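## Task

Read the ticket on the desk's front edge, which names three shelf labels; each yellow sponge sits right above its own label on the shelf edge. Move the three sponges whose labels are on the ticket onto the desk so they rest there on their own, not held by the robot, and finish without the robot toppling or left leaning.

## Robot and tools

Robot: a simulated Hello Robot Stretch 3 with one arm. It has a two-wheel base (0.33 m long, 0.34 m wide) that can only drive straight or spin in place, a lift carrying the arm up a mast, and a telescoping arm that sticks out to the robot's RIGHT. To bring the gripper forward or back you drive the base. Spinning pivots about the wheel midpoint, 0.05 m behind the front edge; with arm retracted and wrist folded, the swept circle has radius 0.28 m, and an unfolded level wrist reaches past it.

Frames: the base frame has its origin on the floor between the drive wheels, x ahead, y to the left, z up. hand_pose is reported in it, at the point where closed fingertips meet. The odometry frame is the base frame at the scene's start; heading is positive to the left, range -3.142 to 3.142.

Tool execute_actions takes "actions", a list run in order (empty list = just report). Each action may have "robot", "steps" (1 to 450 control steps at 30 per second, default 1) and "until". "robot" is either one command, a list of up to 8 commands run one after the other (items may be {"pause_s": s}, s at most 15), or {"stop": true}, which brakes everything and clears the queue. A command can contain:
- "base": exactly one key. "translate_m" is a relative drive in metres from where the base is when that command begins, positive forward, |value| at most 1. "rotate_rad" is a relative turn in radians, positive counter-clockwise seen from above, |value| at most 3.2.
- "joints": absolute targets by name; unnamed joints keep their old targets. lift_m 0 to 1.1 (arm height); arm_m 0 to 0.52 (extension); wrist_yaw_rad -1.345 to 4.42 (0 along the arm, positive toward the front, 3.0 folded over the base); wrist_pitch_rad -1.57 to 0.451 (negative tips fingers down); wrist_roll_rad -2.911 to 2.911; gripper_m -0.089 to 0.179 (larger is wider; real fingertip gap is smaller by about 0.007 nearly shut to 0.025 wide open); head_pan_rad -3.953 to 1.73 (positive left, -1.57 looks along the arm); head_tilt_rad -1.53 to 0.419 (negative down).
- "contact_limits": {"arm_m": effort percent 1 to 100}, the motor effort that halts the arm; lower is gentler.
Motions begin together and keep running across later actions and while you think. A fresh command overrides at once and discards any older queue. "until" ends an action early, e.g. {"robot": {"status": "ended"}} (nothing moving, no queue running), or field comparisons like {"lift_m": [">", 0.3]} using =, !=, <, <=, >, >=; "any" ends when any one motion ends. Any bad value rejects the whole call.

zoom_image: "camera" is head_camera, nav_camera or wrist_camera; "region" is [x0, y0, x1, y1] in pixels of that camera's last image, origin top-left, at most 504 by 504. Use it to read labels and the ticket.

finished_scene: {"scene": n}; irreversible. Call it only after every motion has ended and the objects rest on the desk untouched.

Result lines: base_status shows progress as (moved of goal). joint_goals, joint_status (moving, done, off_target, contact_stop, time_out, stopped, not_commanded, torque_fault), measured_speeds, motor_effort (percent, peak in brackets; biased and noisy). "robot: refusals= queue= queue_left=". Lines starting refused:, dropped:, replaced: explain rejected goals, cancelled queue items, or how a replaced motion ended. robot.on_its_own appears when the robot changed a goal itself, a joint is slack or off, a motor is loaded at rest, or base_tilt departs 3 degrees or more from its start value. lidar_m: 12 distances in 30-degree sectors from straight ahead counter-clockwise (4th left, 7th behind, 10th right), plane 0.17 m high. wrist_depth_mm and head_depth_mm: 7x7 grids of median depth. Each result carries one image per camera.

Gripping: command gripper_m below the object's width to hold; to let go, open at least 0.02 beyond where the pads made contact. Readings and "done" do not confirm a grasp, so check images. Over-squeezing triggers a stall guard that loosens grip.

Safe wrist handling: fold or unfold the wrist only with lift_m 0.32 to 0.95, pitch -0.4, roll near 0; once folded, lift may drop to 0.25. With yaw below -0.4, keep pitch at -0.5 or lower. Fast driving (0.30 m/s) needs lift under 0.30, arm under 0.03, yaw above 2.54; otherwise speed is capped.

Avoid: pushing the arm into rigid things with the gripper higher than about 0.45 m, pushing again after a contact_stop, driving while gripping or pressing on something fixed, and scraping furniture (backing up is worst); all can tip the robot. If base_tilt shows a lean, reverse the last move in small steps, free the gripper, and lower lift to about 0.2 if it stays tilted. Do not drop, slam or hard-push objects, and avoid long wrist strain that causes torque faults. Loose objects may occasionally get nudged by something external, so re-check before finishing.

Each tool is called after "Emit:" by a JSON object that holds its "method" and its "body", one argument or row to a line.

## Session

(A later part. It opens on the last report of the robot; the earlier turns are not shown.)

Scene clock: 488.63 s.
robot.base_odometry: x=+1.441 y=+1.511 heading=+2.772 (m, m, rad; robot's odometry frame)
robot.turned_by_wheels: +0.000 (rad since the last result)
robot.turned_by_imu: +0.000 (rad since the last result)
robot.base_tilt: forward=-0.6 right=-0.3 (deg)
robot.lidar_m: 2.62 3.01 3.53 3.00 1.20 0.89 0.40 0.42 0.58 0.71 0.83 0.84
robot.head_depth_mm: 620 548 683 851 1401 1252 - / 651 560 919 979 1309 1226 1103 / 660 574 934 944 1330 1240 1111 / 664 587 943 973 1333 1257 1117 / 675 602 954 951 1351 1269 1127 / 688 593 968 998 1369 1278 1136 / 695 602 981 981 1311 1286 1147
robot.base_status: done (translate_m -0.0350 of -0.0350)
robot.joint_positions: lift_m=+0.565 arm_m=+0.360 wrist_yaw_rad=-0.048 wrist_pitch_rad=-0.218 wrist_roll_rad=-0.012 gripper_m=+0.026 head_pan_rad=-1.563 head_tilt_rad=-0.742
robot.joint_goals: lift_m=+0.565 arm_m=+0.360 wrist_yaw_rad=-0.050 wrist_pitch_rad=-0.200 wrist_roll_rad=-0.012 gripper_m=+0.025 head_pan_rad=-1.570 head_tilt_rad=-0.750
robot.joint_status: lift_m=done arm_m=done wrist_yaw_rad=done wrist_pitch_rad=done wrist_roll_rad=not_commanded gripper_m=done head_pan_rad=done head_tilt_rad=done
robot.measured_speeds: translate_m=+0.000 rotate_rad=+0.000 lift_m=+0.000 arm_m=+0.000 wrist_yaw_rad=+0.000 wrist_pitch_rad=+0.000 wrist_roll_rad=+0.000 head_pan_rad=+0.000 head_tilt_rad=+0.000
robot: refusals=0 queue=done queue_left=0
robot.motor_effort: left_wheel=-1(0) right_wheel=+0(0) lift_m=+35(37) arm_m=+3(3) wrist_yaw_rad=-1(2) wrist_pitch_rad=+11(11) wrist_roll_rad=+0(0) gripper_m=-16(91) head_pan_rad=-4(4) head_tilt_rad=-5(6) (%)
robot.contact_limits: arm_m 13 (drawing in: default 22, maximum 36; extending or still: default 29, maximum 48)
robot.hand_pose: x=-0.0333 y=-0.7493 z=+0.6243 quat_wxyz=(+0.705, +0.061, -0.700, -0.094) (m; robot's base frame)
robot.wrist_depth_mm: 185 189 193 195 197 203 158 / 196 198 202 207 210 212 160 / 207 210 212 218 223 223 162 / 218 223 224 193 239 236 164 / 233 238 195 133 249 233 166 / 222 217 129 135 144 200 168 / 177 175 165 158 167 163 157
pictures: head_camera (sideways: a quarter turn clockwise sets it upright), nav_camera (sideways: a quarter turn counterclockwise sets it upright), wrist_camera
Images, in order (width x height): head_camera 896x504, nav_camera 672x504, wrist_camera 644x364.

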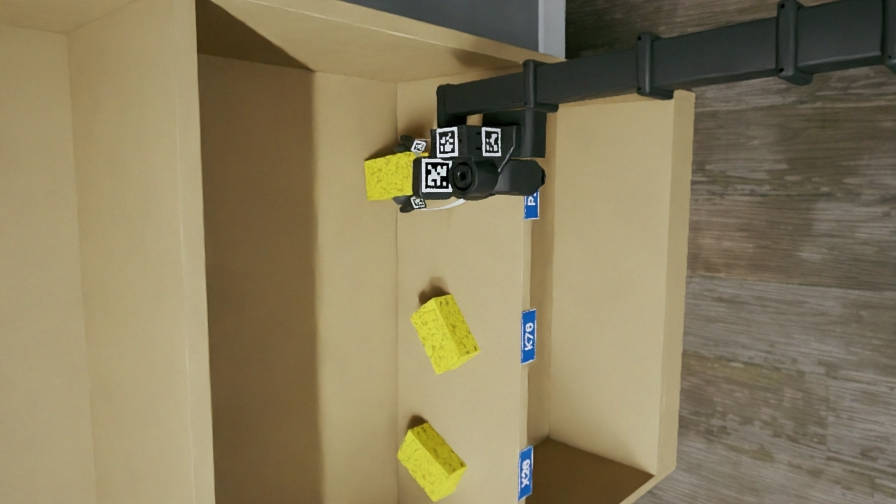

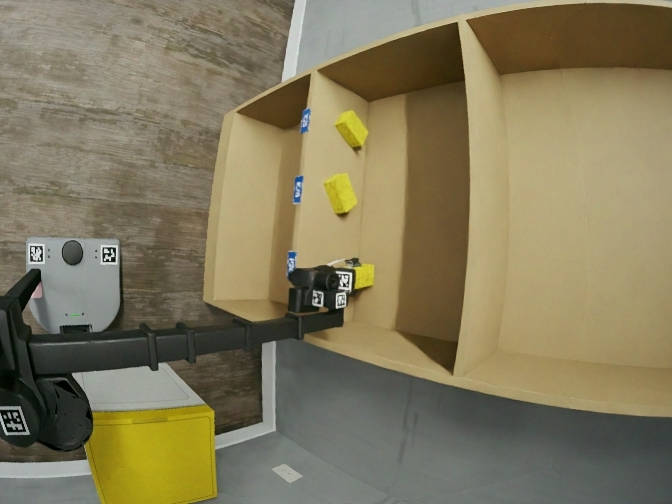

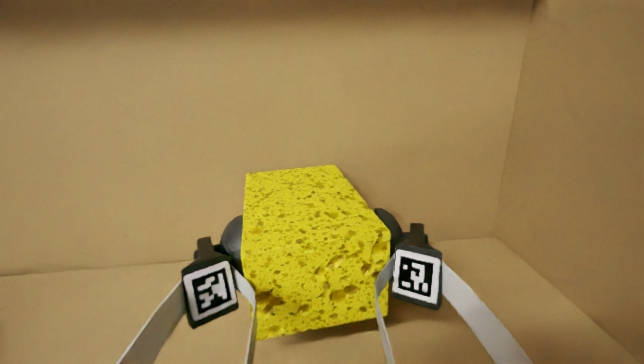

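Emit:
{"method": "execute_actions", "body": {
  "actions": []
}}

Scene clock: 526.90 s.
robot.base_odometry: x=+1.441 y=+1.511 heading=+2.772 (m, m, rad; robot's odometry frame)
robot.turned_by_wheels: +0.000 (rad since the last result)
robot.turned_by_imu: +0.000 (rad since the last result)
robot.base_tilt: forward=-0.6 right=-0.3 (deg)
robot.lidar_m: 2.62 3.01 3.53 3.00 1.20 0.89 0.39 0.42 0.58 0.70 0.83 0.83
robot.head_depth_mm: 622 548 683 850 1401 1254 - / 653 560 926 981 1310 1231 1100 / 659 574 931 938 1327 1239 1116 / 666 588 940 974 1335 1250 1121 / 674 603 955 949 1352 1267 1128 / 689 593 964 999 1369 1285 1142 / 698 602 979 983 1320 1294 1148
robot.base_status: done (translate_m -0.0350 of -0.0350)
robot.joint_positions: lift_m=+0.565 arm_m=+0.360 wrist_yaw_rad=-0.048 wrist_pitch_rad=-0.218 wrist_roll_rad=-0.012 gripper_m=+0.026 head_pan_rad=-1.563 head_tilt_rad=-0.742
robot.joint_goals: lift_m=+0.565 arm_m=+0.360 wrist_yaw_rad=-0.050 wrist_pitch_rad=-0.200 wrist_roll_rad=-0.012 gripper_m=+0.025 head_pan_rad=-1.570 head_tilt_rad=-0.750
robot.joint_status: lift_m=done arm_m=done wrist_yaw_rad=done wrist_pitch_rad=done wrist_roll_rad=not_commanded gripper_m=done head_pan_rad=done head_tilt_rad=done
robot.measured_speeds: translate_m=+0.000 rotate_rad=+0.000 lift_m=+0.000 arm_m=+0.000 wrist_yaw_rad=+0.000 wrist_pitch_rad=+0.000 wrist_roll_rad=+0.000 head_pan_rad=+0.000 head_tilt_rad=+0.000
robot: refusals=0 queue=done queue_left=0
robot.motor_effort: left_wheel=-1(1) right_wheel=+0(0) lift_m=+36(36) arm_m=+3(3) wrist_yaw_rad=-2(2) wrist_pitch_rad=+11(11) wrist_roll_rad=+0(0) gripper_m=-17(15) head_pan_rad=-4(4) head_tilt_rad=-4(5) (%)
robot.contact_limits: arm_m 13 (drawing in: default 22, maximum 36; extending or still: default 29, maximum 48)
robot.hand_pose: x=-0.0333 y=-0.7493 z=+0.6243 quat_wxyz=(+0.705, +0.061, -0.700, -0.094) (m; robot's base frame)
robot.wrist_depth_mm: 186 188 193 196 199 202 158 / 195 198 204 206 210 213 160 / 207 211 213 217 224 222 162 / 219 223 226 194 240 238 164 / 233 237 194 133 248 232 166 / 222 218 129 135 144 200 168 / 178 175 165 159 166 163 157
pictures: head_camera (sideways: a quarter turn clockwise sets it upright), nav_camera (sideways: a quarter turn counterclockwise sets it upright), wrist_camera
Images, in order (width x height): head_camera 896x504, nav_camera 672x504, wrist_camera 644x364.

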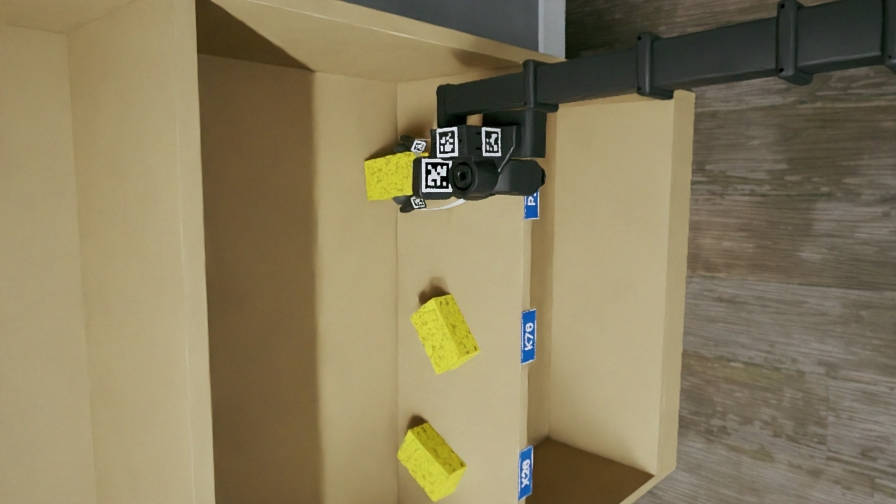

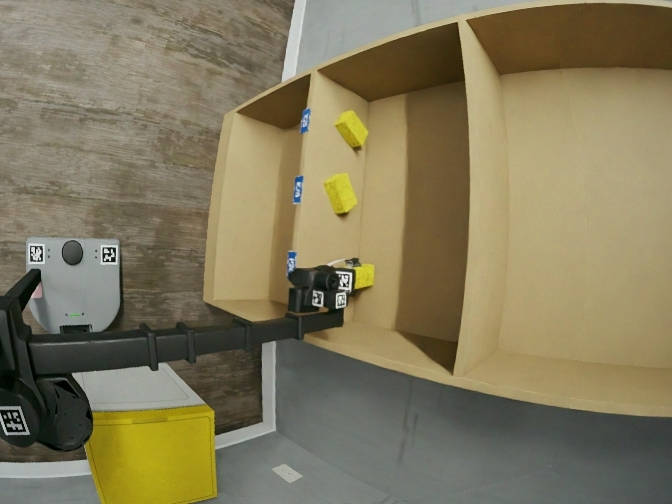

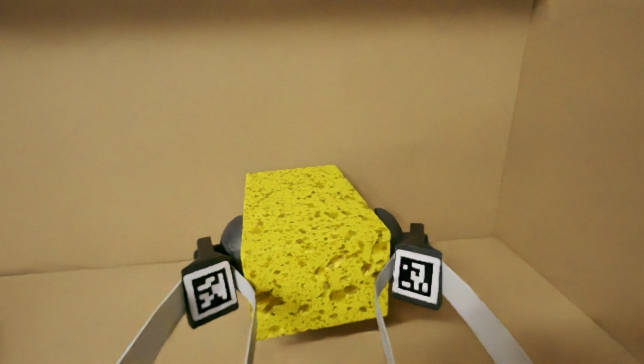

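Emit:
{"method": "execute_actions", "body": {
  "actions": [
    {"robot":[{"joints":{"arm_m":0.0,"gripper_m":0.02}},{"base":{"translate_m":0.35}}],"steps":450,"until":{"robot":{"status":"ended"}}}
  ]
}}

Scene clock: 541.17 s.
robot.base_odometry: x=+1.114 y=+1.637 heading=+2.772 (m, m, rad; robot's odometry frame)
robot.turned_by_wheels: +0.000 (rad since the last result)
robot.turned_by_imu: +0.002 (rad since the last result)
robot.base_tilt: forward=-0.6 right=-0.3 (deg)
robot.lidar_m: 2.54 2.65 3.38 3.41 1.68 1.24 0.74 0.80 0.76 0.84 0.64 1.28
robot.head_depth_mm: 651 792 929 935 1296 1210 1134 / 659 800 940 913 1309 1220 - / 673 578 949 959 888 1244 1109 / 680 589 966 949 1348 1260 1116 / 686 602 950 958 1222 1278 1131 / 680 619 731 1180 1484 1306 1135 / 546 590 1034 1273 1503 1314 1152
robot.base_status: done (translate_m +0.3500 of +0.3500)
robot.joint_positions: lift_m=+0.565 arm_m=+0.000 wrist_yaw_rad=-0.049 wrist_pitch_rad=-0.219 wrist_roll_rad=-0.012 gripper_m=+0.021 head_pan_rad=-1.563 head_tilt_rad=-0.742
robot.joint_goals: lift_m=+0.565 arm_m=+0.000 wrist_yaw_rad=-0.050 wrist_pitch_rad=-0.200 wrist_roll_rad=-0.012 gripper_m=+0.020 head_pan_rad=-1.570 head_tilt_rad=-0.750
robot.joint_status: lift_m=done arm_m=done wrist_yaw_rad=done wrist_pitch_rad=done wrist_roll_rad=not_commanded gripper_m=done head_pan_rad=done head_tilt_rad=done
robot.measured_speeds: translate_m=+0.000 rotate_rad=+0.000 lift_m=+0.000 arm_m=+0.000 wrist_yaw_rad=+0.000 wrist_pitch_rad=+0.000 wrist_roll_rad=+0.000 head_pan_rad=+0.000 head_tilt_rad=+0.000
robot: refusals=0 queue=done queue_left=0
robot.motor_effort: left_wheel=-1(3) right_wheel=+0(7) lift_m=+36(35) arm_m=-4(4) wrist_yaw_rad=-1(1) wrist_pitch_rad=+11(11) wrist_roll_rad=+0(0) gripper_m=-17(49) head_pan_rad=-3(3) head_tilt_rad=-5(4) (%)
robot.hand_pose: x=-0.0335 y=-0.3899 z=+0.6241 quat_wxyz=(+0.705, +0.061, -0.700, -0.094) (m; robot's base frame)
robot.wrist_depth_mm: 365 520 529 546 568 561 520 / 357 541 554 584 588 590 519 / 353 531 577 599 610 609 502 / 363 428 407 194 383 396 389 / 393 478 252 133 685 705 536 / 709 503 128 134 144 754 544 / 770 465 764 734 749 714 548
pictures: head_camera (sideways: a quarter turn clockwise sets it upright), nav_camera (sideways: a quarter turn counterclockwise sets it upright), wrist_camera
Images, in order (width x height): head_camera 896x504, nav_camera 672x504, wrist_camera 644x364.

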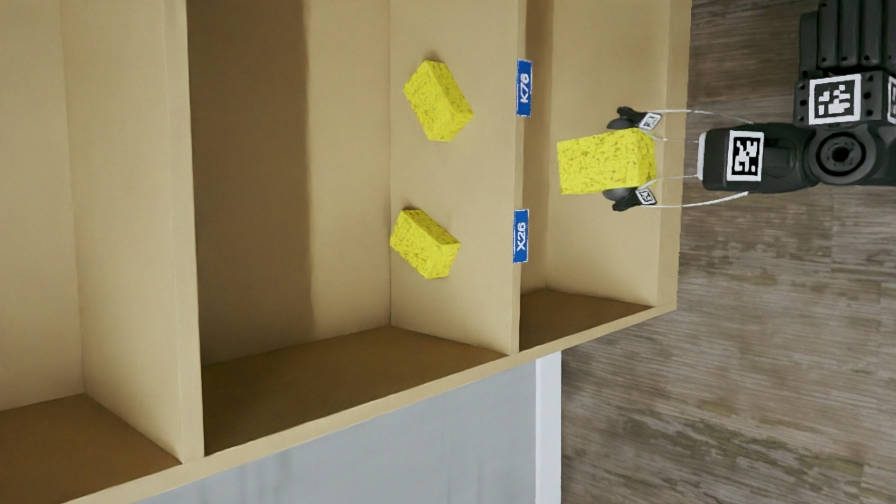

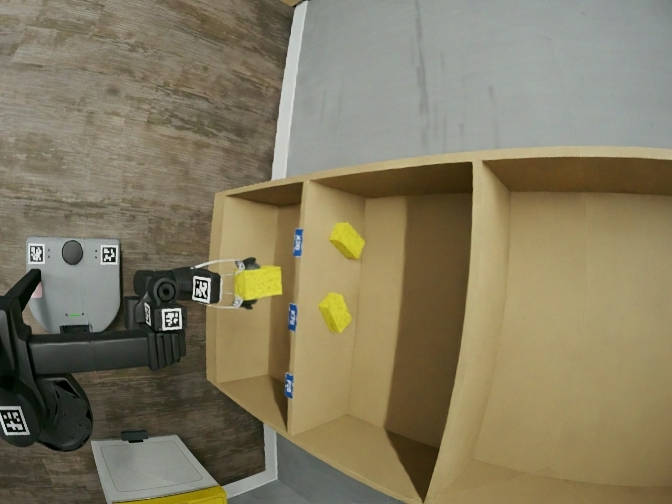

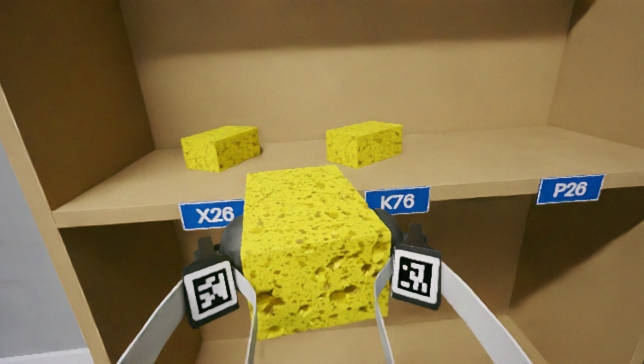

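Emit:
{"method": "execute_actions", "body": {
  "actions": [
    {"robot":[{"joints":{"wrist_pitch_rad":-0.4}},{"joints":{"wrist_yaw_rad":2.65,"lift_m":0.37,"head_pan_rad":0.0,"head_tilt_rad":-0.6},"base":{"rotate_rad":1.173}},{"joints":{"lift_m":0.285}},{"base":{"translate_m":0.9}},{"base":{"translate_m":0.9}}],"steps":450,"until":{"robot":{"status":"ended"}}},
    {"steps":450,"until":{"robot":{"status":"ended"}}}
  ]
}}

Scene clock: 587.67 s.
robot.base_odometry: x=-0.136 y=+0.342 heading=-2.338 (m, m, rad; robot's odometry frame)
robot.turned_by_wheels: +1.173 (rad since the last result)
robot.turned_by_imu: +1.200 (rad since the last result)
robot.base_tilt: forward=-0.6 right=-0.3 (deg)
robot.lidar_m: 1.96 1.72 2.31 1.87 1.87 2.04 2.29 2.37 2.35 1.91 1.88 2.07
robot.head_depth_mm: 2187 2338 2618 1968 1588 1331 1138 / 2092 1880 2485 2024 1613 1343 1157 / 2022 1813 2475 2016 1634 1359 1162 / 1963 1866 2396 2066 1654 1368 1171 / 1881 1917 2328 2061 1670 1381 1181 / 1822 1930 1512 2115 1678 1398 1195 / 1775 1908 1542 2078 1713 1406 1197
robot.base_status: done (translate_m +0.9000 of +0.9000)
robot.joint_positions: lift_m=+0.285 arm_m=+0.000 wrist_yaw_rad=+2.648 wrist_pitch_rad=-0.417 wrist_roll_rad=-0.012 gripper_m=+0.021 head_pan_rad=-0.007 head_tilt_rad=-0.605
robot.joint_goals: lift_m=+0.285 arm_m=+0.000 wrist_yaw_rad=+2.650 wrist_pitch_rad=-0.400 wrist_roll_rad=-0.012 gripper_m=+0.020 head_pan_rad=+0.000 head_tilt_rad=-0.600
robot.joint_status: lift_m=done arm_m=done wrist_yaw_rad=done wrist_pitch_rad=done wrist_roll_rad=not_commanded gripper_m=done head_pan_rad=done head_tilt_rad=done
robot.measured_speeds: translate_m=+0.000 rotate_rad=+0.000 lift_m=+0.000 arm_m=+0.000 wrist_yaw_rad=+0.000 wrist_pitch_rad=+0.000 wrist_roll_rad=+0.000 head_pan_rad=+0.000 head_tilt_rad=+0.000
robot: refusals=0 queue=done queue_left=0
robot.motor_effort: left_wheel=-2(5) right_wheel=+2(11) lift_m=+16(36) arm_m=-4(3) wrist_yaw_rad=+2(2) wrist_pitch_rad=+10(12) wrist_roll_rad=+0(0) gripper_m=-18(18) head_pan_rad=+4(49) head_tilt_rad=+4(24) (%)
robot.hand_pose: x=+0.0851 y=+0.0524 z=+0.2983 quat_wxyz=(+0.312, +0.703, -0.025, +0.639) (m; robot's base frame)
robot.wrist_depth_mm: - - - - - - - / - - - - - - - / - - - - - - 990 / 845 829 814 193 781 782 762 / 660 654 369 133 601 626 608 / 544 534 128 134 144 514 506 / - 469 435 420 439 435 430
pictures: head_camera (sideways: a quarter turn clockwise sets it upright), nav_camera (sideways: a quarter turn counterclockwise sets it upright), wrist_camera
Images, in order (width x height): head_camera 896x504, nav_camera 672x504, wrist_camera 644x364.

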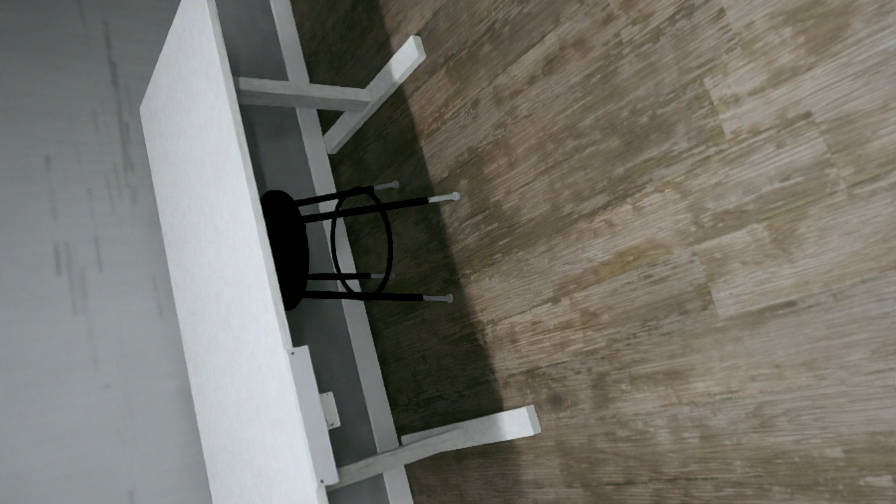

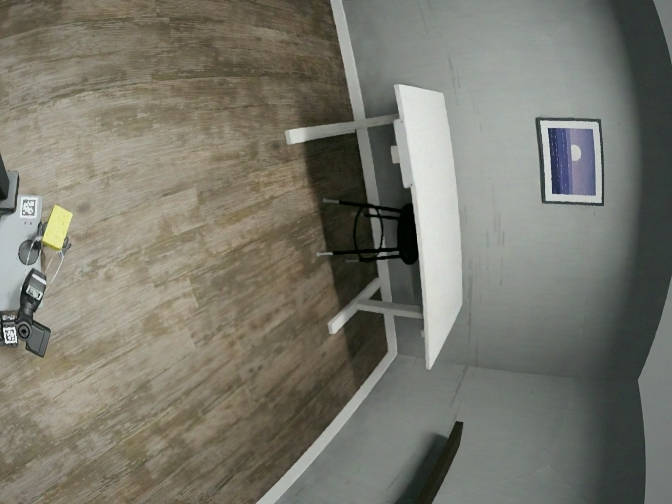

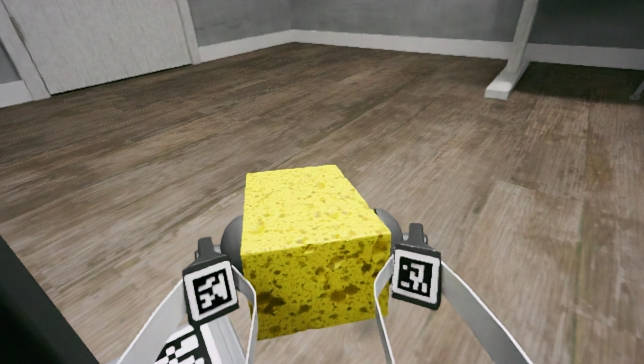

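Emit:
{"method": "execute_actions", "body": {
  "actions": [
    {"robot":[{"base":{"translate_m":0.78}},{"joints":{"lift_m":0.73,"head_pan_rad":-1.57,"head_tilt_rad":-0.75},"base":{"rotate_rad":1.968}},{"joints":{"wrist_yaw_rad":-0.05}},{"joints":{"wrist_pitch_rad":-0.2}}],"steps":450,"until":{"robot":{"status":"ended"}}},
    {"steps":450,"until":{"robot":{"status":"ended"}}}
  ]
}}

Scene clock: 620.30 s.
robot.base_odometry: x=-0.677 y=-0.219 heading=-0.371 (m, m, rad; robot's odometry frame)
robot.turned_by_wheels: +1.968 (rad since the last result)
robot.turned_by_imu: +1.997 (rad since the last result)
robot.base_tilt: forward=-0.6 right=-0.3 (deg)
robot.lidar_m: 2.12 2.24 2.91 3.00 2.22 1.66 1.61 1.68 0.82 0.92 1.06 2.14
robot.head_depth_mm: 1240 1196 922 1580 1396 1283 - / 1245 1222 938 1601 1386 1302 - / 1255 1248 948 848 580 1243 1095 / 1261 1278 967 1643 1490 1276 1120 / 1271 1302 984 892 1498 1298 1132 / 1286 1329 1001 1658 1516 1304 1137 / 1277 1424 1021 1735 1526 1314 1147
robot.base_status: done (rotate_rad +1.9679 of +1.9680)
robot.joint_positions: lift_m=+0.730 arm_m=+0.000 wrist_yaw_rad=-0.048 wrist_pitch_rad=-0.227 wrist_roll_rad=-0.012 gripper_m=+0.021 head_pan_rad=-1.563 head_tilt_rad=-0.741
robot.joint_goals: lift_m=+0.730 arm_m=+0.000 wrist_yaw_rad=-0.050 wrist_pitch_rad=-0.200 wrist_roll_rad=-0.012 gripper_m=+0.020 head_pan_rad=-1.570 head_tilt_rad=-0.750
robot.joint_status: lift_m=done arm_m=done wrist_yaw_rad=done wrist_pitch_rad=done wrist_roll_rad=not_commanded gripper_m=done head_pan_rad=done head_tilt_rad=done
robot.measured_speeds: translate_m=+0.000 rotate_rad=+0.000 lift_m=+0.000 arm_m=+0.000 wrist_yaw_rad=+0.000 wrist_pitch_rad=+0.000 wrist_roll_rad=+0.000 head_pan_rad=+0.000 head_tilt_rad=+0.000
robot: refusals=0 queue=done queue_left=0
robot.motor_effort: left_wheel=-2(6) right_wheel=+2(11) lift_m=+36(36) arm_m=-4(4) wrist_yaw_rad=-2(6) wrist_pitch_rad=+16(17) wrist_roll_rad=+0(1) gripper_m=-18(17) head_pan_rad=-4(53) head_tilt_rad=-5(26) (%)
robot.hand_pose: x=-0.0331 y=-0.3893 z=+0.7871 quat_wxyz=(+0.705, +0.064, -0.700, -0.097) (m; robot's base frame)
robot.wrist_depth_mm: - - - - - - - / - - - - - - - / - 895 816 791 722 701 648 / 502 488 472 194 521 514 944 / 411 423 285 133 699 - - / - - 128 134 144 - - / - - - - - - -
pictures: head_camera (sideways: a quarter turn clockwise sets it upright), nav_camera (sideways: a quarter turn counterclockwise sets it upright), wrist_camera
Images, in order (width x height): head_camera 896x504, nav_camera 672x504, wrist_camera 644x364.

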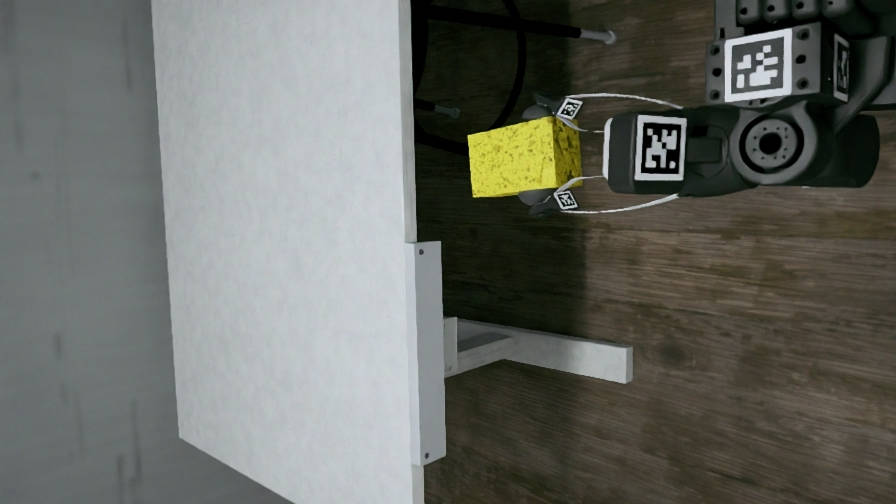

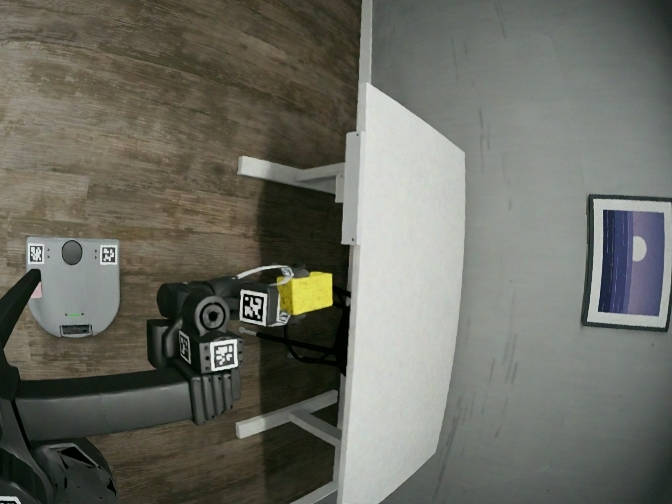

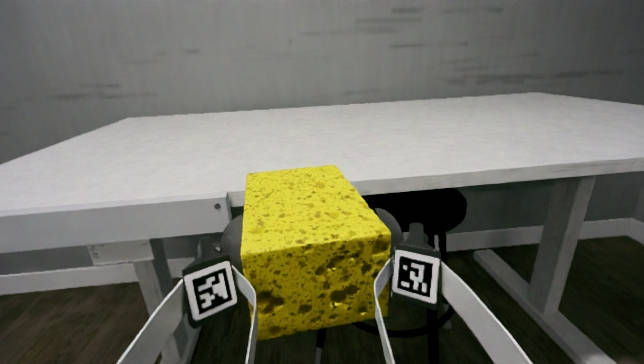

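Emit:
{"method": "execute_actions", "body": {
  "actions": [
    {"robot":{"joints":{"arm_m":0.36},"contact_limits":{"arm_m":15}},"steps":450,"until":{"robot":{"status":"ended"}}}
  ]
}}

Scene clock: 634.20 s.
robot.base_odometry: x=-0.677 y=-0.219 heading=-0.371 (m, m, rad; robot's odometry frame)
robot.turned_by_wheels: +0.000 (rad since the last result)
robot.turned_by_imu: +0.000 (rad since the last result)
robot.base_tilt: forward=-0.6 right=-0.3 (deg)
robot.lidar_m: 2.12 2.24 2.90 3.00 2.23 1.66 1.61 1.68 0.82 0.92 1.06 2.14
robot.head_depth_mm: 1242 1198 923 1124 - 1219 1100 / 1248 1220 1002 1630 1450 1254 1102 / 1257 1246 1013 1649 1465 1270 1113 / 1267 1268 968 1642 1484 1276 1119 / 1274 1289 983 892 1494 1293 1132 / 1282 1327 1000 1672 1512 1301 1144 / 1285 1427 1019 1737 1536 1311 1153
robot.base_status: done (rotate_rad +1.9679 of +1.9680)
robot.joint_positions: lift_m=+0.730 arm_m=+0.360 wrist_yaw_rad=-0.049 wrist_pitch_rad=-0.225 wrist_roll_rad=-0.012 gripper_m=+0.021 head_pan_rad=-1.563 head_tilt_rad=-0.741
robot.joint_goals: lift_m=+0.730 arm_m=+0.360 wrist_yaw_rad=-0.050 wrist_pitch_rad=-0.200 wrist_roll_rad=-0.012 gripper_m=+0.020 head_pan_rad=-1.570 head_tilt_rad=-0.750
robot.joint_status: lift_m=done arm_m=done wrist_yaw_rad=done wrist_pitch_rad=done wrist_roll_rad=not_commanded gripper_m=done head_pan_rad=done head_tilt_rad=done
robot.measured_speeds: translate_m=+0.000 rotate_rad=+0.000 lift_m=+0.000 arm_m=+0.000 wrist_yaw_rad=+0.000 wrist_pitch_rad=+0.000 wrist_roll_rad=+0.000 head_pan_rad=+0.000 head_tilt_rad=+0.000
robot: refusals=0 queue=done queue_left=0
robot.motor_effort: left_wheel=-2(2) right_wheel=+2(2) lift_m=+36(36) arm_m=+3(3) wrist_yaw_rad=+0(2) wrist_pitch_rad=+15(16) wrist_roll_rad=+0(1) gripper_m=-18(18) head_pan_rad=-4(4) head_tilt_rad=-5(6) (%)
robot.contact_limits: arm_m 15 (drawing in: default 22, maximum 36; extending or still: default 29, maximum 48)
robot.hand_pose: x=-0.0335 y=-0.7487 z=+0.7875 quat_wxyz=(+0.705, +0.063, -0.700, -0.097) (m; robot's base frame)
robot.wrist_depth_mm: 745 766 783 795 823 845 880 / 763 827 805 848 869 917 885 / 829 830 850 770 733 688 654 / 497 491 468 193 430 418 403 / 343 330 223 133 304 297 292 / 261 254 128 134 144 233 230 / 206 204 194 185 194 191 190
pictures: head_camera (sideways: a quarter turn clockwise sets it upright), nav_camera (sideways: a quarter turn counterclockwise sets it upright), wrist_camera
Images, in order (width x height): head_camera 896x504, nav_camera 672x504, wrist_camera 644x364.

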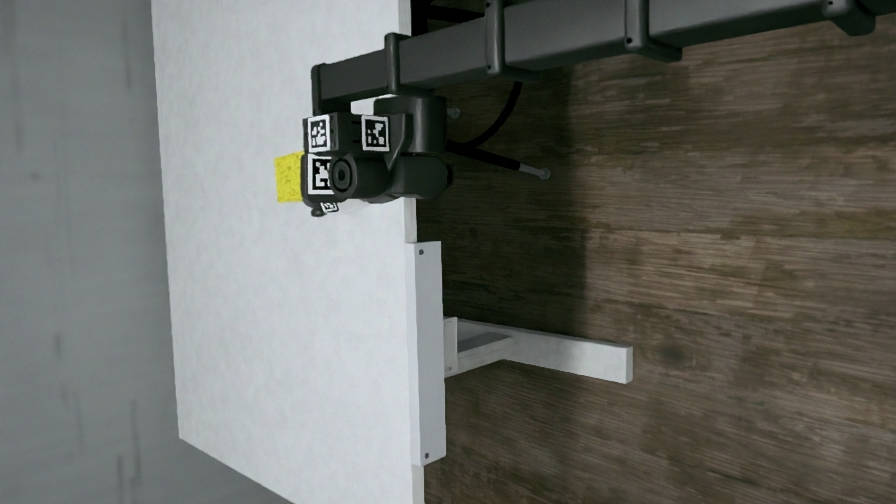

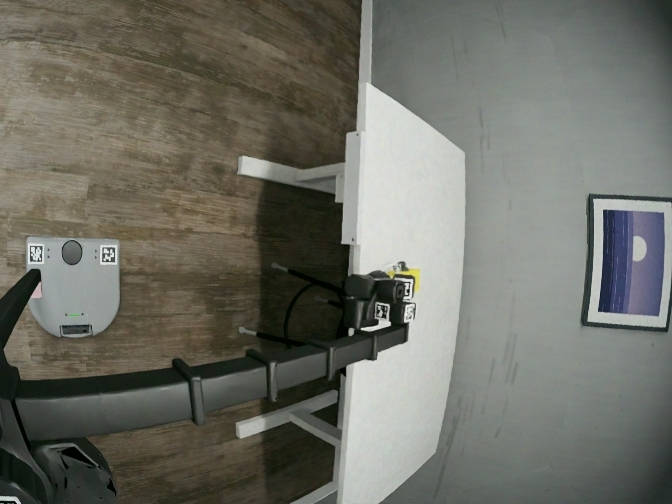

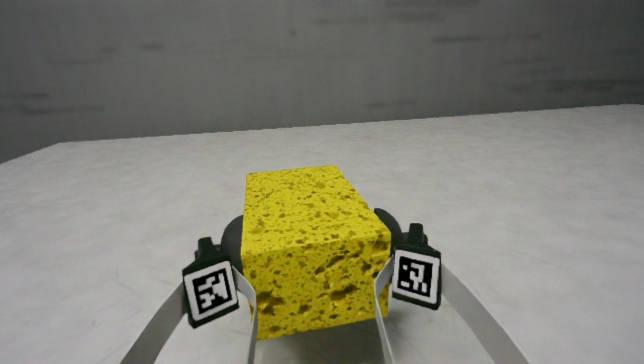

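Emit:
{"method": "execute_actions", "body": {
  "actions": [
    {"robot":{"joints":{"lift_m":0.703}},"steps":450,"until":{"robot":{"status":"ended"}}}
  ]
}}

Scene clock: 643.03 s.
robot.base_odometry: x=-0.677 y=-0.219 heading=-0.371 (m, m, rad; robot's odometry frame)
robot.turned_by_wheels: +0.000 (rad since the last result)
robot.turned_by_imu: +0.000 (rad since the last result)
robot.base_tilt: forward=-0.5 right=-0.3 (deg)
robot.lidar_m: 2.12 2.23 2.91 2.99 2.23 1.66 1.61 1.68 0.82 0.92 1.06 2.15
robot.head_depth_mm: 1240 1198 921 1146 - 1224 1097 / 1248 1225 974 1629 1446 1247 1102 / 1260 1248 989 1634 1472 1264 1114 / 1260 1274 968 1653 1485 1277 1122 / 1272 1299 979 892 1494 1287 1127 / 1278 1331 1000 1676 1526 1306 1139 / 1289 1434 1020 1745 1538 1318 1148
robot.base_status: done (rotate_rad +1.9679 of +1.9680)
robot.joint_positions: lift_m=+0.703 arm_m=+0.360 wrist_yaw_rad=-0.049 wrist_pitch_rad=-0.225 wrist_roll_rad=-0.012 gripper_m=+0.021 head_pan_rad=-1.563 head_tilt_rad=-0.741
robot.joint_goals: lift_m=+0.703 arm_m=+0.360 wrist_yaw_rad=-0.050 wrist_pitch_rad=-0.200 wrist_roll_rad=-0.012 gripper_m=+0.020 head_pan_rad=-1.570 head_tilt_rad=-0.750
robot.joint_status: lift_m=done arm_m=done wrist_yaw_rad=done wrist_pitch_rad=done wrist_roll_rad=not_commanded gripper_m=done head_pan_rad=done head_tilt_rad=done
robot.measured_speeds: translate_m=+0.000 rotate_rad=+0.000 lift_m=+0.000 arm_m=+0.000 wrist_yaw_rad=+0.000 wrist_pitch_rad=+0.000 wrist_roll_rad=+0.000 head_pan_rad=+0.000 head_tilt_rad=+0.000
robot: refusals=0 queue=done queue_left=0
robot.motor_effort: left_wheel=-2(2) right_wheel=+2(2) lift_m=+15(35) arm_m=+4(3) wrist_yaw_rad=-1(1) wrist_pitch_rad=+15(15) wrist_roll_rad=-1(1) gripper_m=-17(17) head_pan_rad=-4(4) head_tilt_rad=-6(6) (%)
robot.contact_limits: arm_m 15 (drawing in: default 22, maximum 36; extending or still: default 29, maximum 48)
robot.hand_pose: x=-0.0335 y=-0.7487 z=+0.7614 quat_wxyz=(+0.705, +0.063, -0.700, -0.097) (m; robot's base frame)
robot.wrist_depth_mm: 739 749 778 799 834 847 850 / 759 785 824 845 856 885 877 / 823 756 694 658 622 571 549 / 416 408 386 193 360 349 339 / 287 279 200 134 254 251 245 / 216 212 128 134 144 197 193 / 173 173 163 155 163 160 158
pictures: head_camera (sideways: a quarter turn clockwise sets it upright), nav_camera (sideways: a quarter turn counterclockwise sets it upright), wrist_camera
Images, in order (width x height): head_camera 896x504, nav_camera 672x504, wrist_camera 644x364.

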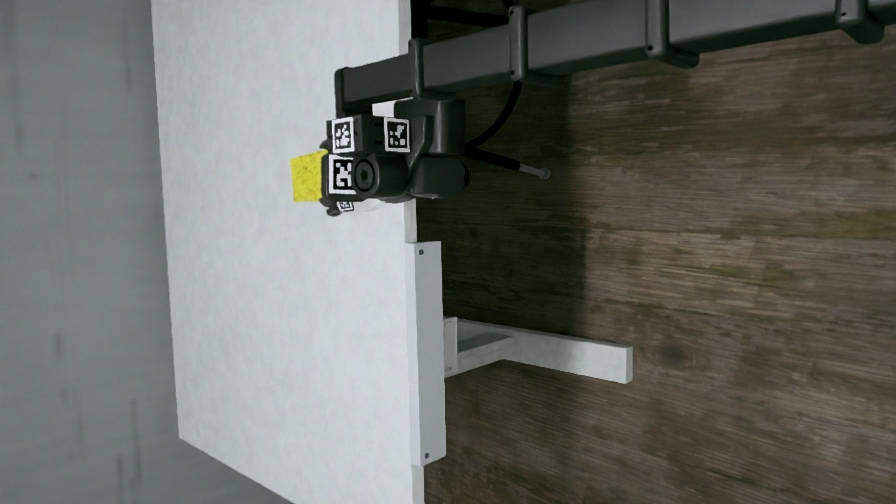

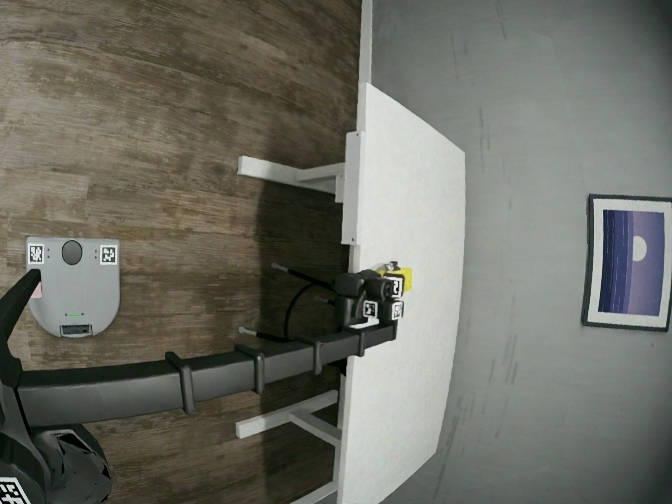

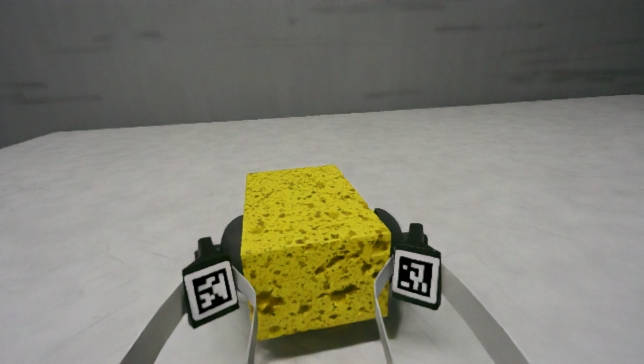

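Emit:
{"method": "execute_actions", "body": {
  "actions": [
    {"robot":{"joints":{"lift_m":0.684}},"steps":450,"until":{"robot":{"status":"ended"}}}
  ]
}}

Scene clock: 648.93 s.
robot.base_odometry: x=-0.677 y=-0.219 heading=-0.371 (m, m, rad; robot's odometry frame)
robot.turned_by_wheels: +0.000 (rad since the last result)
robot.turned_by_imu: +0.000 (rad since the last result)
robot.base_tilt: forward=-0.7 right=-0.3 (deg)
robot.lidar_m: 2.12 2.24 2.91 3.00 2.23 1.65 1.61 1.68 0.82 0.92 1.06 2.14
robot.head_depth_mm: 1241 1199 924 1162 - - 1092 / 1245 1221 970 1594 1453 1251 1102 / 1258 1241 987 1625 1469 1263 1113 / 1269 1269 969 1641 1484 1285 1121 / 1273 1301 987 892 1481 1289 1133 / 1283 1325 998 1668 1513 1303 1137 / 1290 1429 1020 1727 1537 1323 1153
robot.base_status: done (rotate_rad +1.9679 of +1.9680)
robot.joint_positions: lift_m=+0.684 arm_m=+0.360 wrist_yaw_rad=-0.049 wrist_pitch_rad=-0.225 wrist_roll_rad=-0.012 gripper_m=+0.021 head_pan_rad=-1.563 head_tilt_rad=-0.741
robot.joint_goals: lift_m=+0.684 arm_m=+0.360 wrist_yaw_rad=-0.050 wrist_pitch_rad=-0.200 wrist_roll_rad=-0.012 gripper_m=+0.020 head_pan_rad=-1.570 head_tilt_rad=-0.750
robot.joint_status: lift_m=done arm_m=done wrist_yaw_rad=done wrist_pitch_rad=done wrist_roll_rad=not_commanded gripper_m=done head_pan_rad=done head_tilt_rad=done
robot.measured_speeds: translate_m=+0.000 rotate_rad=+0.000 lift_m=+0.000 arm_m=+0.000 wrist_yaw_rad=+0.000 wrist_pitch_rad=+0.000 wrist_roll_rad=+0.000 head_pan_rad=+0.000 head_tilt_rad=+0.000
robot: refusals=0 queue=done queue_left=0
robot.motor_effort: left_wheel=-2(2) right_wheel=+2(2) lift_m=+15(14) arm_m=+4(3) wrist_yaw_rad=-1(1) wrist_pitch_rad=+15(15) wrist_roll_rad=+0(0) gripper_m=-17(17) head_pan_rad=-4(4) head_tilt_rad=-6(6) (%)
robot.contact_limits: arm_m 15 (drawing in: default 22, maximum 36; extending or still: default 29, maximum 48)
robot.hand_pose: x=-0.0335 y=-0.7487 z=+0.7424 quat_wxyz=(+0.705, +0.063, -0.700, -0.097) (m; robot's base frame)
robot.wrist_depth_mm: 759 770 768 795 846 852 861 / 792 790 820 844 881 876 903 / 685 639 591 554 524 499 473 / 361 347 329 194 313 303 291 / 245 238 181 133 219 217 212 / 187 184 128 134 144 169 167 / 150 149 140 138 141 138 136
pictures: head_camera (sideways: a quarter turn clockwise sets it upright), nav_camera (sideways: a quarter turn counterclockwise sets it upright), wrist_camera
Images, in order (width x height): head_camera 896x504, nav_camera 672x504, wrist_camera 644x364.

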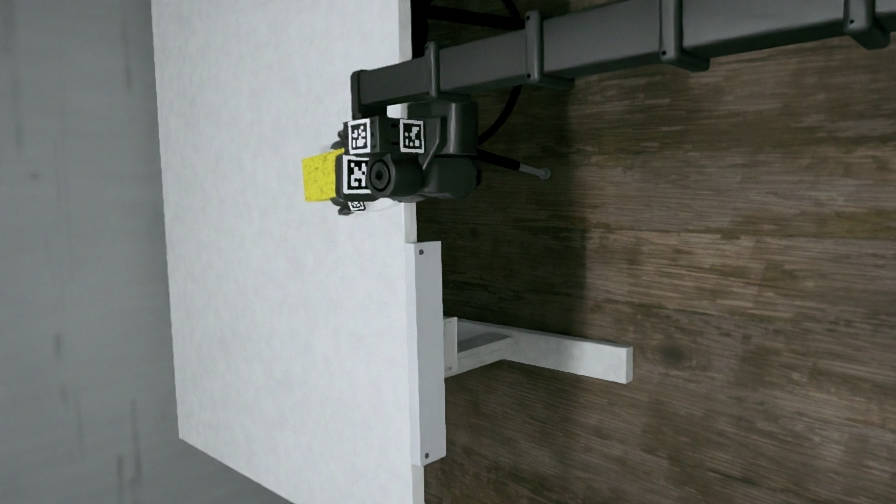

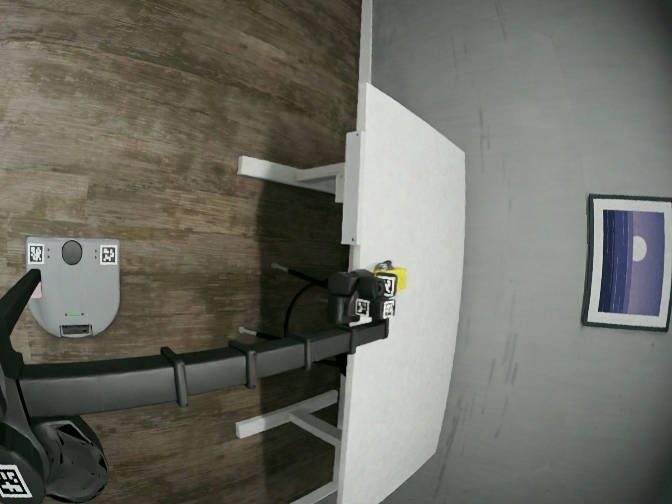

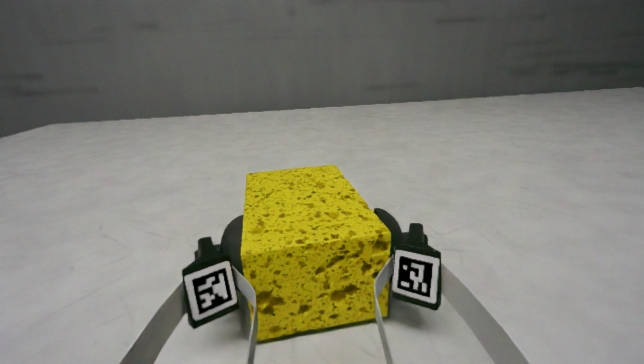

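Emit:
{"method": "execute_actions", "body": {
  "actions": [
    {"robot":[{"joints":{"lift_m":0.68}},{"joints":{"gripper_m":0.13}},{"joints":{"lift_m":0.70}},{"joints":{"arm_m":0.0}}],"steps":450,"until":{"robot":{"status":"ended"}}}
  ]
}}

Scene clock: 660.50 s.
robot.base_odometry: x=-0.677 y=-0.219 heading=-0.371 (m, m, rad; robot's odometry frame)
robot.turned_by_wheels: +0.000 (rad since the last result)
robot.turned_by_imu: +0.000 (rad since the last result)
robot.base_tilt: forward=-0.5 right=-0.3 (deg)
robot.lidar_m: 2.13 2.24 2.91 3.00 2.23 1.66 1.61 1.68 0.82 0.92 1.06 2.14
robot.head_depth_mm: 1244 1201 923 1581 1387 1266 - / 1245 1227 938 1605 1461 1280 - / 1256 1247 926 1633 1467 1272 1106 / 1262 1272 964 1653 1497 1283 1122 / 1268 1298 986 892 1495 1295 1132 / 1281 1325 1004 1660 1522 1302 1138 / 1295 1433 1018 1728 1545 1321 1147
robot.base_status: done (rotate_rad +1.9679 of +1.9680)
robot.joint_positions: lift_m=+0.700 arm_m=+0.000 wrist_yaw_rad=-0.049 wrist_pitch_rad=-0.222 wrist_roll_rad=-0.012 gripper_m=+0.130 head_pan_rad=-1.563 head_tilt_rad=-0.741
robot.joint_goals: lift_m=+0.700 arm_m=+0.000 wrist_yaw_rad=-0.050 wrist_pitch_rad=-0.200 wrist_roll_rad=-0.012 gripper_m=+0.130 head_pan_rad=-1.570 head_tilt_rad=-0.750
robot.joint_status: lift_m=done arm_m=done wrist_yaw_rad=done wrist_pitch_rad=done wrist_roll_rad=not_commanded gripper_m=done head_pan_rad=done head_tilt_rad=done
robot.measured_speeds: translate_m=+0.000 rotate_rad=+0.000 lift_m=+0.000 arm_m=+0.000 wrist_yaw_rad=+0.000 wrist_pitch_rad=+0.000 wrist_roll_rad=+0.000 head_pan_rad=+0.000 head_tilt_rad=+0.000
robot: refusals=0 queue=done queue_left=0
robot.motor_effort: left_wheel=-2(2) right_wheel=+3(2) lift_m=+35(38) arm_m=-4(5) wrist_yaw_rad=-1(1) wrist_pitch_rad=+13(15) wrist_roll_rad=+0(0) gripper_m=-1(83) head_pan_rad=-3(4) head_tilt_rad=-5(5) (%)
robot.hand_pose: x=-0.0335 y=-0.3897 z=+0.7584 quat_wxyz=(+0.705, +0.062, -0.700, -0.095) (m; robot's base frame)
robot.wrist_depth_mm: - - - - - - - / - - - - - - - / - 733 709 565 613 564 537 / 417 405 433 702 702 - - / - 422 - - 714 - - / - - - - - - - / - - - - - - -
pictures: head_camera (sideways: a quarter turn clockwise sets it upright), nav_camera (sideways: a quarter turn counterclockwise sets it upright), wrist_camera
Images, in order (width x height): head_camera 896x504, nav_camera 672x504, wrist_camera 644x364.

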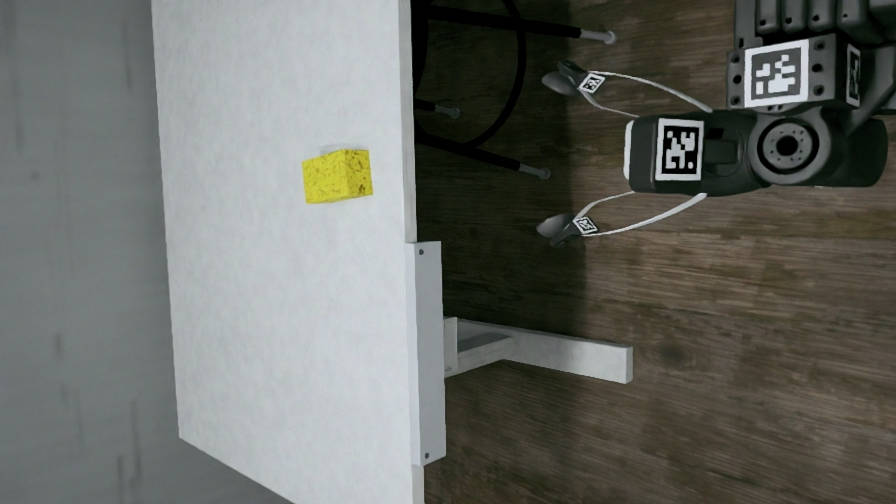

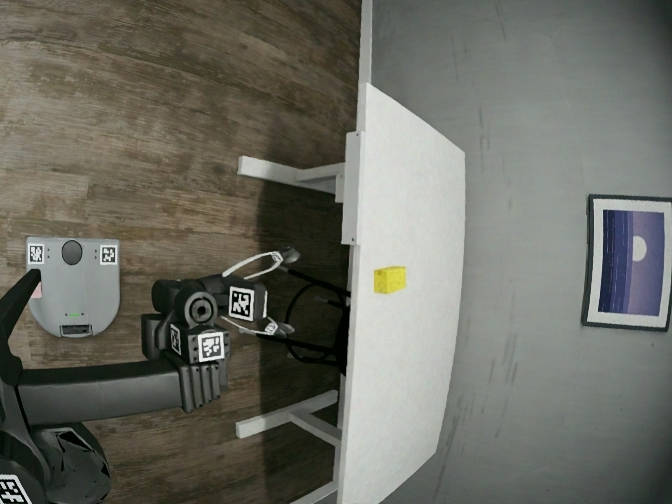

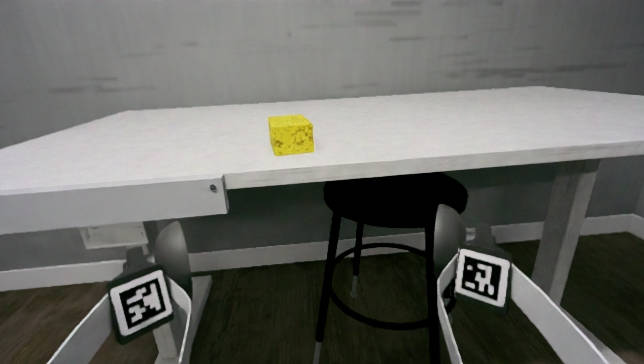

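Emit:
{"method": "execute_actions", "body": {
  "actions": [
    {"robot":[{"joints":{"wrist_pitch_rad":-0.4,"gripper_m":0.04}},{"joints":{"wrist_yaw_rad":2.65,"lift_m":0.37,"head_pan_rad":0.0,"head_tilt_rad":-0.6},"base":{"rotate_rad":1.917}},{"joints":{"lift_m":0.27}},{"base":{"translate_m":0.9}},{"base":{"translate_m":0.9}},{"base":{"translate_m":0.697}},{"joints":{"head_pan_rad":-1.57,"head_tilt_rad":-0.65},"base":{"rotate_rad":1.224}}],"steps":450,"until":{"robot":{"status":"ended"}}},
    {"steps":450,"until":{"robot":{"status":"ended"}}},
    {"steps":450,"until":{"robot":{"status":"ended"}}}
  ]
}}

Scene clock: 695.33 s.
robot.base_odometry: x=-0.616 y=+2.277 heading=+2.770 (m, m, rad; robot's odometry frame)
robot.turned_by_wheels: +3.141 (rad since the last result)
robot.turned_by_imu: +3.194 (rad since the last result)
robot.base_tilt: forward=-0.6 right=-0.3 (deg)
robot.lidar_m: 0.71 0.74 1.03 3.04 3.96 3.13 2.44 1.33 0.74 0.90 0.74 0.73
robot.head_depth_mm: 774 660 945 1081 998 1229 1126 / 779 677 956 1095 1062 1255 1137 / 786 698 964 1113 1021 1270 1150 / 791 714 972 1123 1085 1278 1158 / 798 728 984 1136 1040 1291 1162 / 803 707 985 1107 1080 1330 1175 / 807 726 834 872 1484 1378 1183
robot.base_status: done (rotate_rad +1.2239 of +1.2240)
robot.joint_positions: lift_m=+0.270 arm_m=+0.000 wrist_yaw_rad=+2.648 wrist_pitch_rad=-0.416 wrist_roll_rad=-0.012 gripper_m=+0.040 head_pan_rad=-1.563 head_tilt_rad=-0.642
robot.joint_goals: lift_m=+0.270 arm_m=+0.000 wrist_yaw_rad=+2.650 wrist_pitch_rad=-0.400 wrist_roll_rad=-0.012 gripper_m=+0.040 head_pan_rad=-1.570 head_tilt_rad=-0.650
robot.joint_status: lift_m=done arm_m=done wrist_yaw_rad=done wrist_pitch_rad=done wrist_roll_rad=not_commanded gripper_m=done head_pan_rad=done head_tilt_rad=done
robot.measured_speeds: translate_m=+0.000 rotate_rad=+0.000 lift_m=+0.000 arm_m=+0.000 wrist_yaw_rad=+0.000 wrist_pitch_rad=+0.000 wrist_roll_rad=+0.000 head_pan_rad=+0.000 head_tilt_rad=+0.000
robot: refusals=0 queue=done queue_left=0
robot.motor_effort: left_wheel=-2(9) right_wheel=+2(13) lift_m=+16(35) arm_m=-4(4) wrist_yaw_rad=+1(4) wrist_pitch_rad=+9(12) wrist_roll_rad=+0(0) gripper_m=+2(82) head_pan_rad=-4(48) head_tilt_rad=-5(24) (%)
robot.hand_pose: x=+0.0851 y=+0.0525 z=+0.2836 quat_wxyz=(+0.311, +0.703, -0.025, +0.640) (m; robot's base frame)
robot.wrist_depth_mm: - - - - 846 636 526 / - - - - 898 674 544 / - - - - 907 700 561 / 832 804 788 772 762 694 586 / 637 611 632 609 617 596 554 / 529 510 - 499 492 493 489 / - 450 429 432 423 416 420
pictures: head_camera (sideways: a quarter turn clockwise sets it upright), nav_camera (sideways: a quarter turn counterclockwise sets it upright), wrist_camera
Images, in order (width x height): head_camera 896x504, nav_camera 672x504, wrist_camera 644x364.

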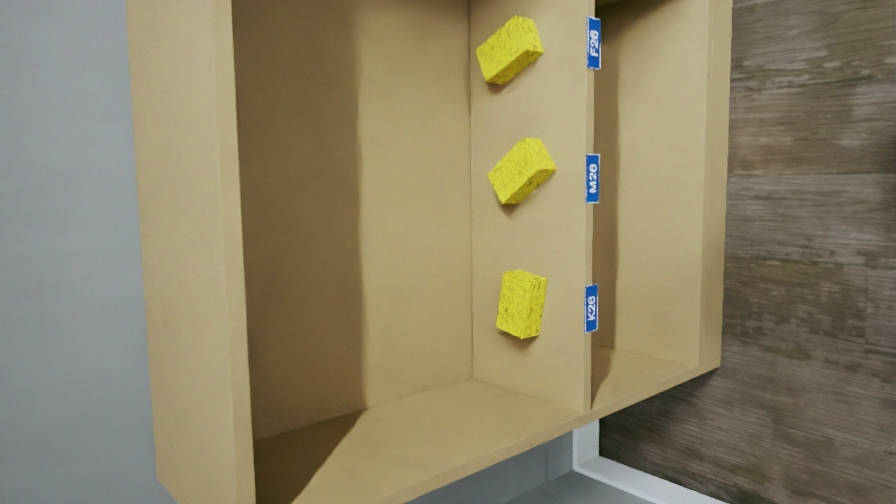

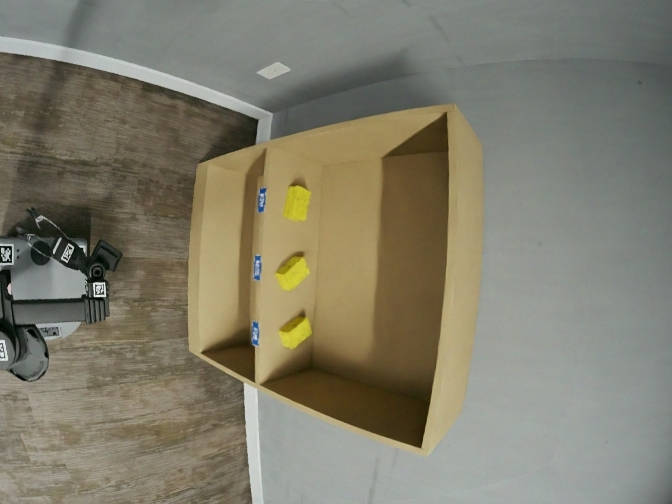

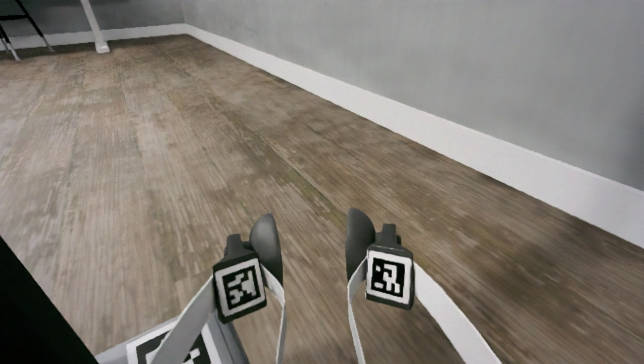

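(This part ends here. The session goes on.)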